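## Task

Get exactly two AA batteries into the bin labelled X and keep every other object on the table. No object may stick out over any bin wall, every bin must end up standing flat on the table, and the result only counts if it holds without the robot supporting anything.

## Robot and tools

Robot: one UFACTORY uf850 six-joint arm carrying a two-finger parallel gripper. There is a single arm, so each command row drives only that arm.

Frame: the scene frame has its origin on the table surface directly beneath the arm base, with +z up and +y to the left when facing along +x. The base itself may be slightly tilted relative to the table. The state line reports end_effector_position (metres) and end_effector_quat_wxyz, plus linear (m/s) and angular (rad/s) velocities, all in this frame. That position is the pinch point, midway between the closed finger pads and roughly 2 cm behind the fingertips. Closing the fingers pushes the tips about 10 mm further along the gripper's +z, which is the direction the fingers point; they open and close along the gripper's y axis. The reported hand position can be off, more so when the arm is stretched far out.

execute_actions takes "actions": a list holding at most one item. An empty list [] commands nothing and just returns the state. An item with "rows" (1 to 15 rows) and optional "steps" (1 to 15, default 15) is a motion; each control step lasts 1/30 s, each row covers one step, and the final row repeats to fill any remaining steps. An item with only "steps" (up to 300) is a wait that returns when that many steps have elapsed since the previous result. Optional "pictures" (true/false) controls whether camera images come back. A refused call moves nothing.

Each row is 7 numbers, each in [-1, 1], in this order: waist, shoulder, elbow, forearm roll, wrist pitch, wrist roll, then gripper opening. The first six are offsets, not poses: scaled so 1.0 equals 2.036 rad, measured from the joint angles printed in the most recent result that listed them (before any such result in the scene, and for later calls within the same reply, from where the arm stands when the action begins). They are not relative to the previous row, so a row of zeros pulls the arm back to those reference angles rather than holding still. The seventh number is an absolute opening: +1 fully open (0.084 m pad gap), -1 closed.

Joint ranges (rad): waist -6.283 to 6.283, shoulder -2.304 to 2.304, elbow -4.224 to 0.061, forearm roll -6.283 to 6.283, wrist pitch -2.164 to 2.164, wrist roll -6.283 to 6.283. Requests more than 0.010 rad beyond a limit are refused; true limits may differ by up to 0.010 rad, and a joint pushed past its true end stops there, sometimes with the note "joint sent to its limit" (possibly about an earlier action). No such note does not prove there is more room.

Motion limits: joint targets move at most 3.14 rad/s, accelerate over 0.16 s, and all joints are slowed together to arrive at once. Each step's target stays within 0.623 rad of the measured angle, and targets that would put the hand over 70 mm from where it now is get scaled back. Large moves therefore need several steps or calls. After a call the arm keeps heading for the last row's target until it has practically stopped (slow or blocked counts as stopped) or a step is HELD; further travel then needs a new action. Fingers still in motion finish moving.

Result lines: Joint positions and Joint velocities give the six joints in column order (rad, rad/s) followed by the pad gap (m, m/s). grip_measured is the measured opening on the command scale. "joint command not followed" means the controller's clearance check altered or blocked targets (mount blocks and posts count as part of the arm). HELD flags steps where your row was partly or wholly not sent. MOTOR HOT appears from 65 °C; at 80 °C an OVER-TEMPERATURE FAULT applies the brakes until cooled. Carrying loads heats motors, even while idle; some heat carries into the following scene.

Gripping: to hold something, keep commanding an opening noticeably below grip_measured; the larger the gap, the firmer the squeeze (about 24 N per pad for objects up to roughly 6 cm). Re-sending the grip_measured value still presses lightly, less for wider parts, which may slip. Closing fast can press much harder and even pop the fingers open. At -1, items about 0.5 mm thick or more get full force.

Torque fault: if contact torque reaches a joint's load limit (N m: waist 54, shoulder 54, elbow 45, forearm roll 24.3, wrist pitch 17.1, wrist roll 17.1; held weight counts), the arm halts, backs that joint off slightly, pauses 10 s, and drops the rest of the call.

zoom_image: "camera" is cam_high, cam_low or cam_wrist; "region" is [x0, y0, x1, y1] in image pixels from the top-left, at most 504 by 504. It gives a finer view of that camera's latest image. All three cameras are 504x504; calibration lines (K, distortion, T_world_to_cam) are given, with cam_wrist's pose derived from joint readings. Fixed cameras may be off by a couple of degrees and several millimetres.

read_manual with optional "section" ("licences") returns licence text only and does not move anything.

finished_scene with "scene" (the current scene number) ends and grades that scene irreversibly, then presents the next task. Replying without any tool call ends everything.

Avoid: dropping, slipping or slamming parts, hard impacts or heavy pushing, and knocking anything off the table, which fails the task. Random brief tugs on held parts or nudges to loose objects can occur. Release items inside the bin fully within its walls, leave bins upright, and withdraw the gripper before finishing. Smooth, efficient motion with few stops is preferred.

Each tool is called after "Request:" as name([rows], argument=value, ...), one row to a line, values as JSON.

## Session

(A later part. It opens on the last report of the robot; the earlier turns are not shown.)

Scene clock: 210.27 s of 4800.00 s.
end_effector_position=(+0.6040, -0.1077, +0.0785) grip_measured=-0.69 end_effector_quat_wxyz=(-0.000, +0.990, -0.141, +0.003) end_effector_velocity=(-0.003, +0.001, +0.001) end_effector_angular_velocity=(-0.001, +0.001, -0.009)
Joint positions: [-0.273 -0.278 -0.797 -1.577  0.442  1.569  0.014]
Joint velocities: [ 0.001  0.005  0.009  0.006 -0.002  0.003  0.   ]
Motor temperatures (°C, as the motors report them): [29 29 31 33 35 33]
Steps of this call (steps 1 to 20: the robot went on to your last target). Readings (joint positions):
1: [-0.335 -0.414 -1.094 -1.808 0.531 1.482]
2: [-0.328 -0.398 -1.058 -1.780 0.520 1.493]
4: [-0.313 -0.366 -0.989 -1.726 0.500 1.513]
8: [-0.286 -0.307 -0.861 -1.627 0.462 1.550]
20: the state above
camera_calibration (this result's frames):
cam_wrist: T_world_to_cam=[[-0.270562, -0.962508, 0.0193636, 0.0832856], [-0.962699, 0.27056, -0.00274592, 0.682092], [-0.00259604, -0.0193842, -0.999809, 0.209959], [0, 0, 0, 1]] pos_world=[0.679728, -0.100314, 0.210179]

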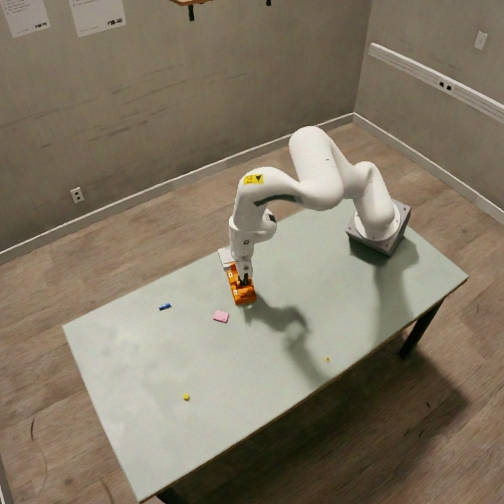

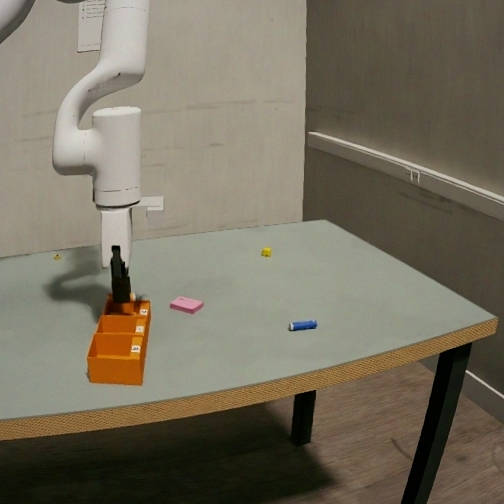

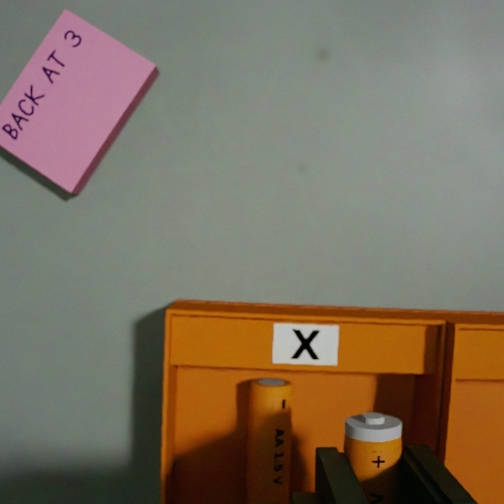

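Request:
execute_actions([
  {"rows":[[0.0105,-0.027,-0.011,0.043,-0.004,-0.029,-0.9],[0.0105,-0.027,-0.011,0.043,-0.004,-0.029,-0.9],[0.0105,-0.027,-0.011,0.043,-0.004,-0.029,-0.9],[0.0105,-0.027,-0.011,0.043,-0.004,-0.029,-0.9],[0.021,-0.057,-0.024,0.087,-0.008,-0.058,-0.9]]},
], pictures=false)

Request:
execute_actions([
  {"rows":[[0,0,0,0,0,0,-0.54]],"steps":6},
], pictures=false)

Request:
execute_actions([
  {"rows":[[-0.03,0.08,0.032,-0.13,0.012,0.085,-0.54]]},
])

Scene clock: 221.57 s of 4800.00 s.
end_effector_position=(+0.6038, -0.1082, +0.0322) grip_measured=-0.69 end_effector_quat_wxyz=(+0.000, +0.987, -0.159, +0.001) end_effector_velocity=(+0.002, -0.001, -0.009) end_effector_angular_velocity=(-0.003, -0.003, -0.005)
Joint positions: [-0.231 -0.391 -0.844 -1.404  0.426  1.454  0.014]
Joint velocities: [ 0.008 -0.024 -0.014  0.041 -0.003 -0.03   0.   ]
Motor temperatures (°C, as the motors report them): [29 29 31 33 35 33]
Steps of this call (steps 1 to 15: the robot went on to your last target; steps 16 to 90: nothing new was sent; then 7.80 s passed at rest; steps 91 to 105: all 15 steps of this action). Readings (joint positions):
91: [-0.273 -0.277 -0.795 -1.576 0.442 1.569]
92: [-0.272 -0.279 -0.797 -1.572 0.442 1.566]
94: [-0.264 -0.299 -0.806 -1.540 0.439 1.545]
98: [-0.245 -0.353 -0.828 -1.460 0.432 1.491]
105: the state above

Scene clock: 221.77 s of 4800.00 s.
end_effector_position=(+0.6040, -0.1082, +0.0322) grip_measured=-0.56 end_effector_quat_wxyz=(+0.000, +0.987, -0.159, +0.001) end_effector_velocity=(-0.001, -0.000, +0.001) end_effector_angular_velocity=(-0.000, +0.002, -0.001)
Joint positions: [-0.231 -0.391 -0.844 -1.404  0.426  1.454  0.019]
Joint velocities: [-0.001  0.002  0.002 -0.005 -0.     0.004  0.004]
Motor temperatures (°C, as the motors report them): [29 29 31 33 35 33]
Steps of this call (steps 1 to 6: all 6 steps of this action). Readings (joint positions):
1: [-0.231 -0.392 -0.845 -1.403 0.426 1.453]
2: [-0.231 -0.392 -0.845 -1.403 0.426 1.453]
4: [-0.231 -0.391 -0.845 -1.403 0.426 1.453]
6: the state above

Scene clock: 222.27 s of 4800.00 s.
end_effector_position=(+0.6026, -0.1078, +0.0978) grip_measured=-0.56 end_effector_quat_wxyz=(+0.001, +0.992, -0.130, +0.001) end_effector_velocity=(-0.002, -0.000, +0.009) end_effector_angular_velocity=(-0.001, +0.004, +0.006)
Joint positions: [-0.291 -0.231 -0.78  -1.664  0.451  1.624  0.02 ]
Joint velocities: [-0.01   0.022  0.01  -0.041  0.005  0.028  0.   ]
Motor temperatures (°C, as the motors report them): [29 29 31 33 35 33]
Steps of this call (steps 1 to 15: all 15 steps of this action). Readings (joint positions):
1: [-0.231 -0.391 -0.844 -1.404 0.426 1.454]
2: [-0.232 -0.389 -0.843 -1.408 0.427 1.457]
4: [-0.242 -0.364 -0.832 -1.451 0.431 1.486]
8: [-0.280 -0.261 -0.794 -1.611 0.445 1.588]
15: the state above
camera_calibration (this result's frames):
cam_wrist: T_world_to_cam=[[-0.248708, -0.968323, 0.0222221, 0.0683786], [-0.968556, 0.248795, 0.00116417, 0.681562], [-0.00665603, -0.0212338, -0.999752, 0.231488], [0, 0, 0, 1]] pos_world=[0.678678, -0.098441, 0.229118]

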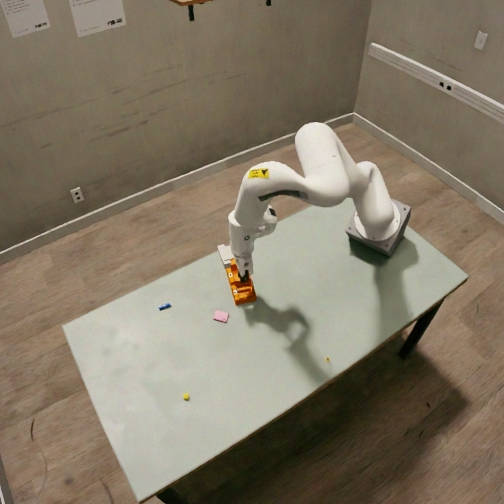

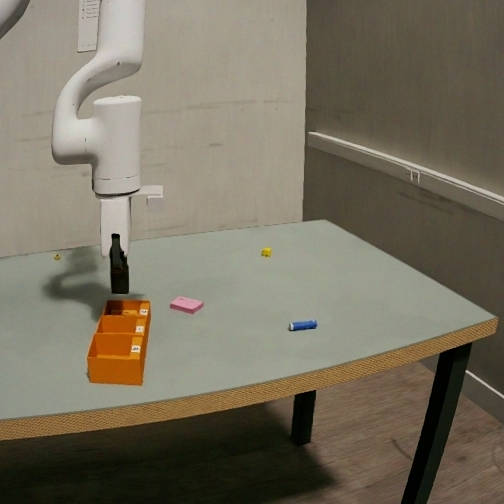

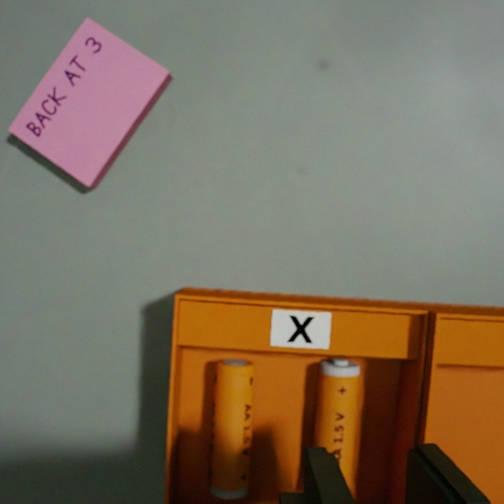

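Request:
finished_scene(scene=1)

The scene is finished: the task was done.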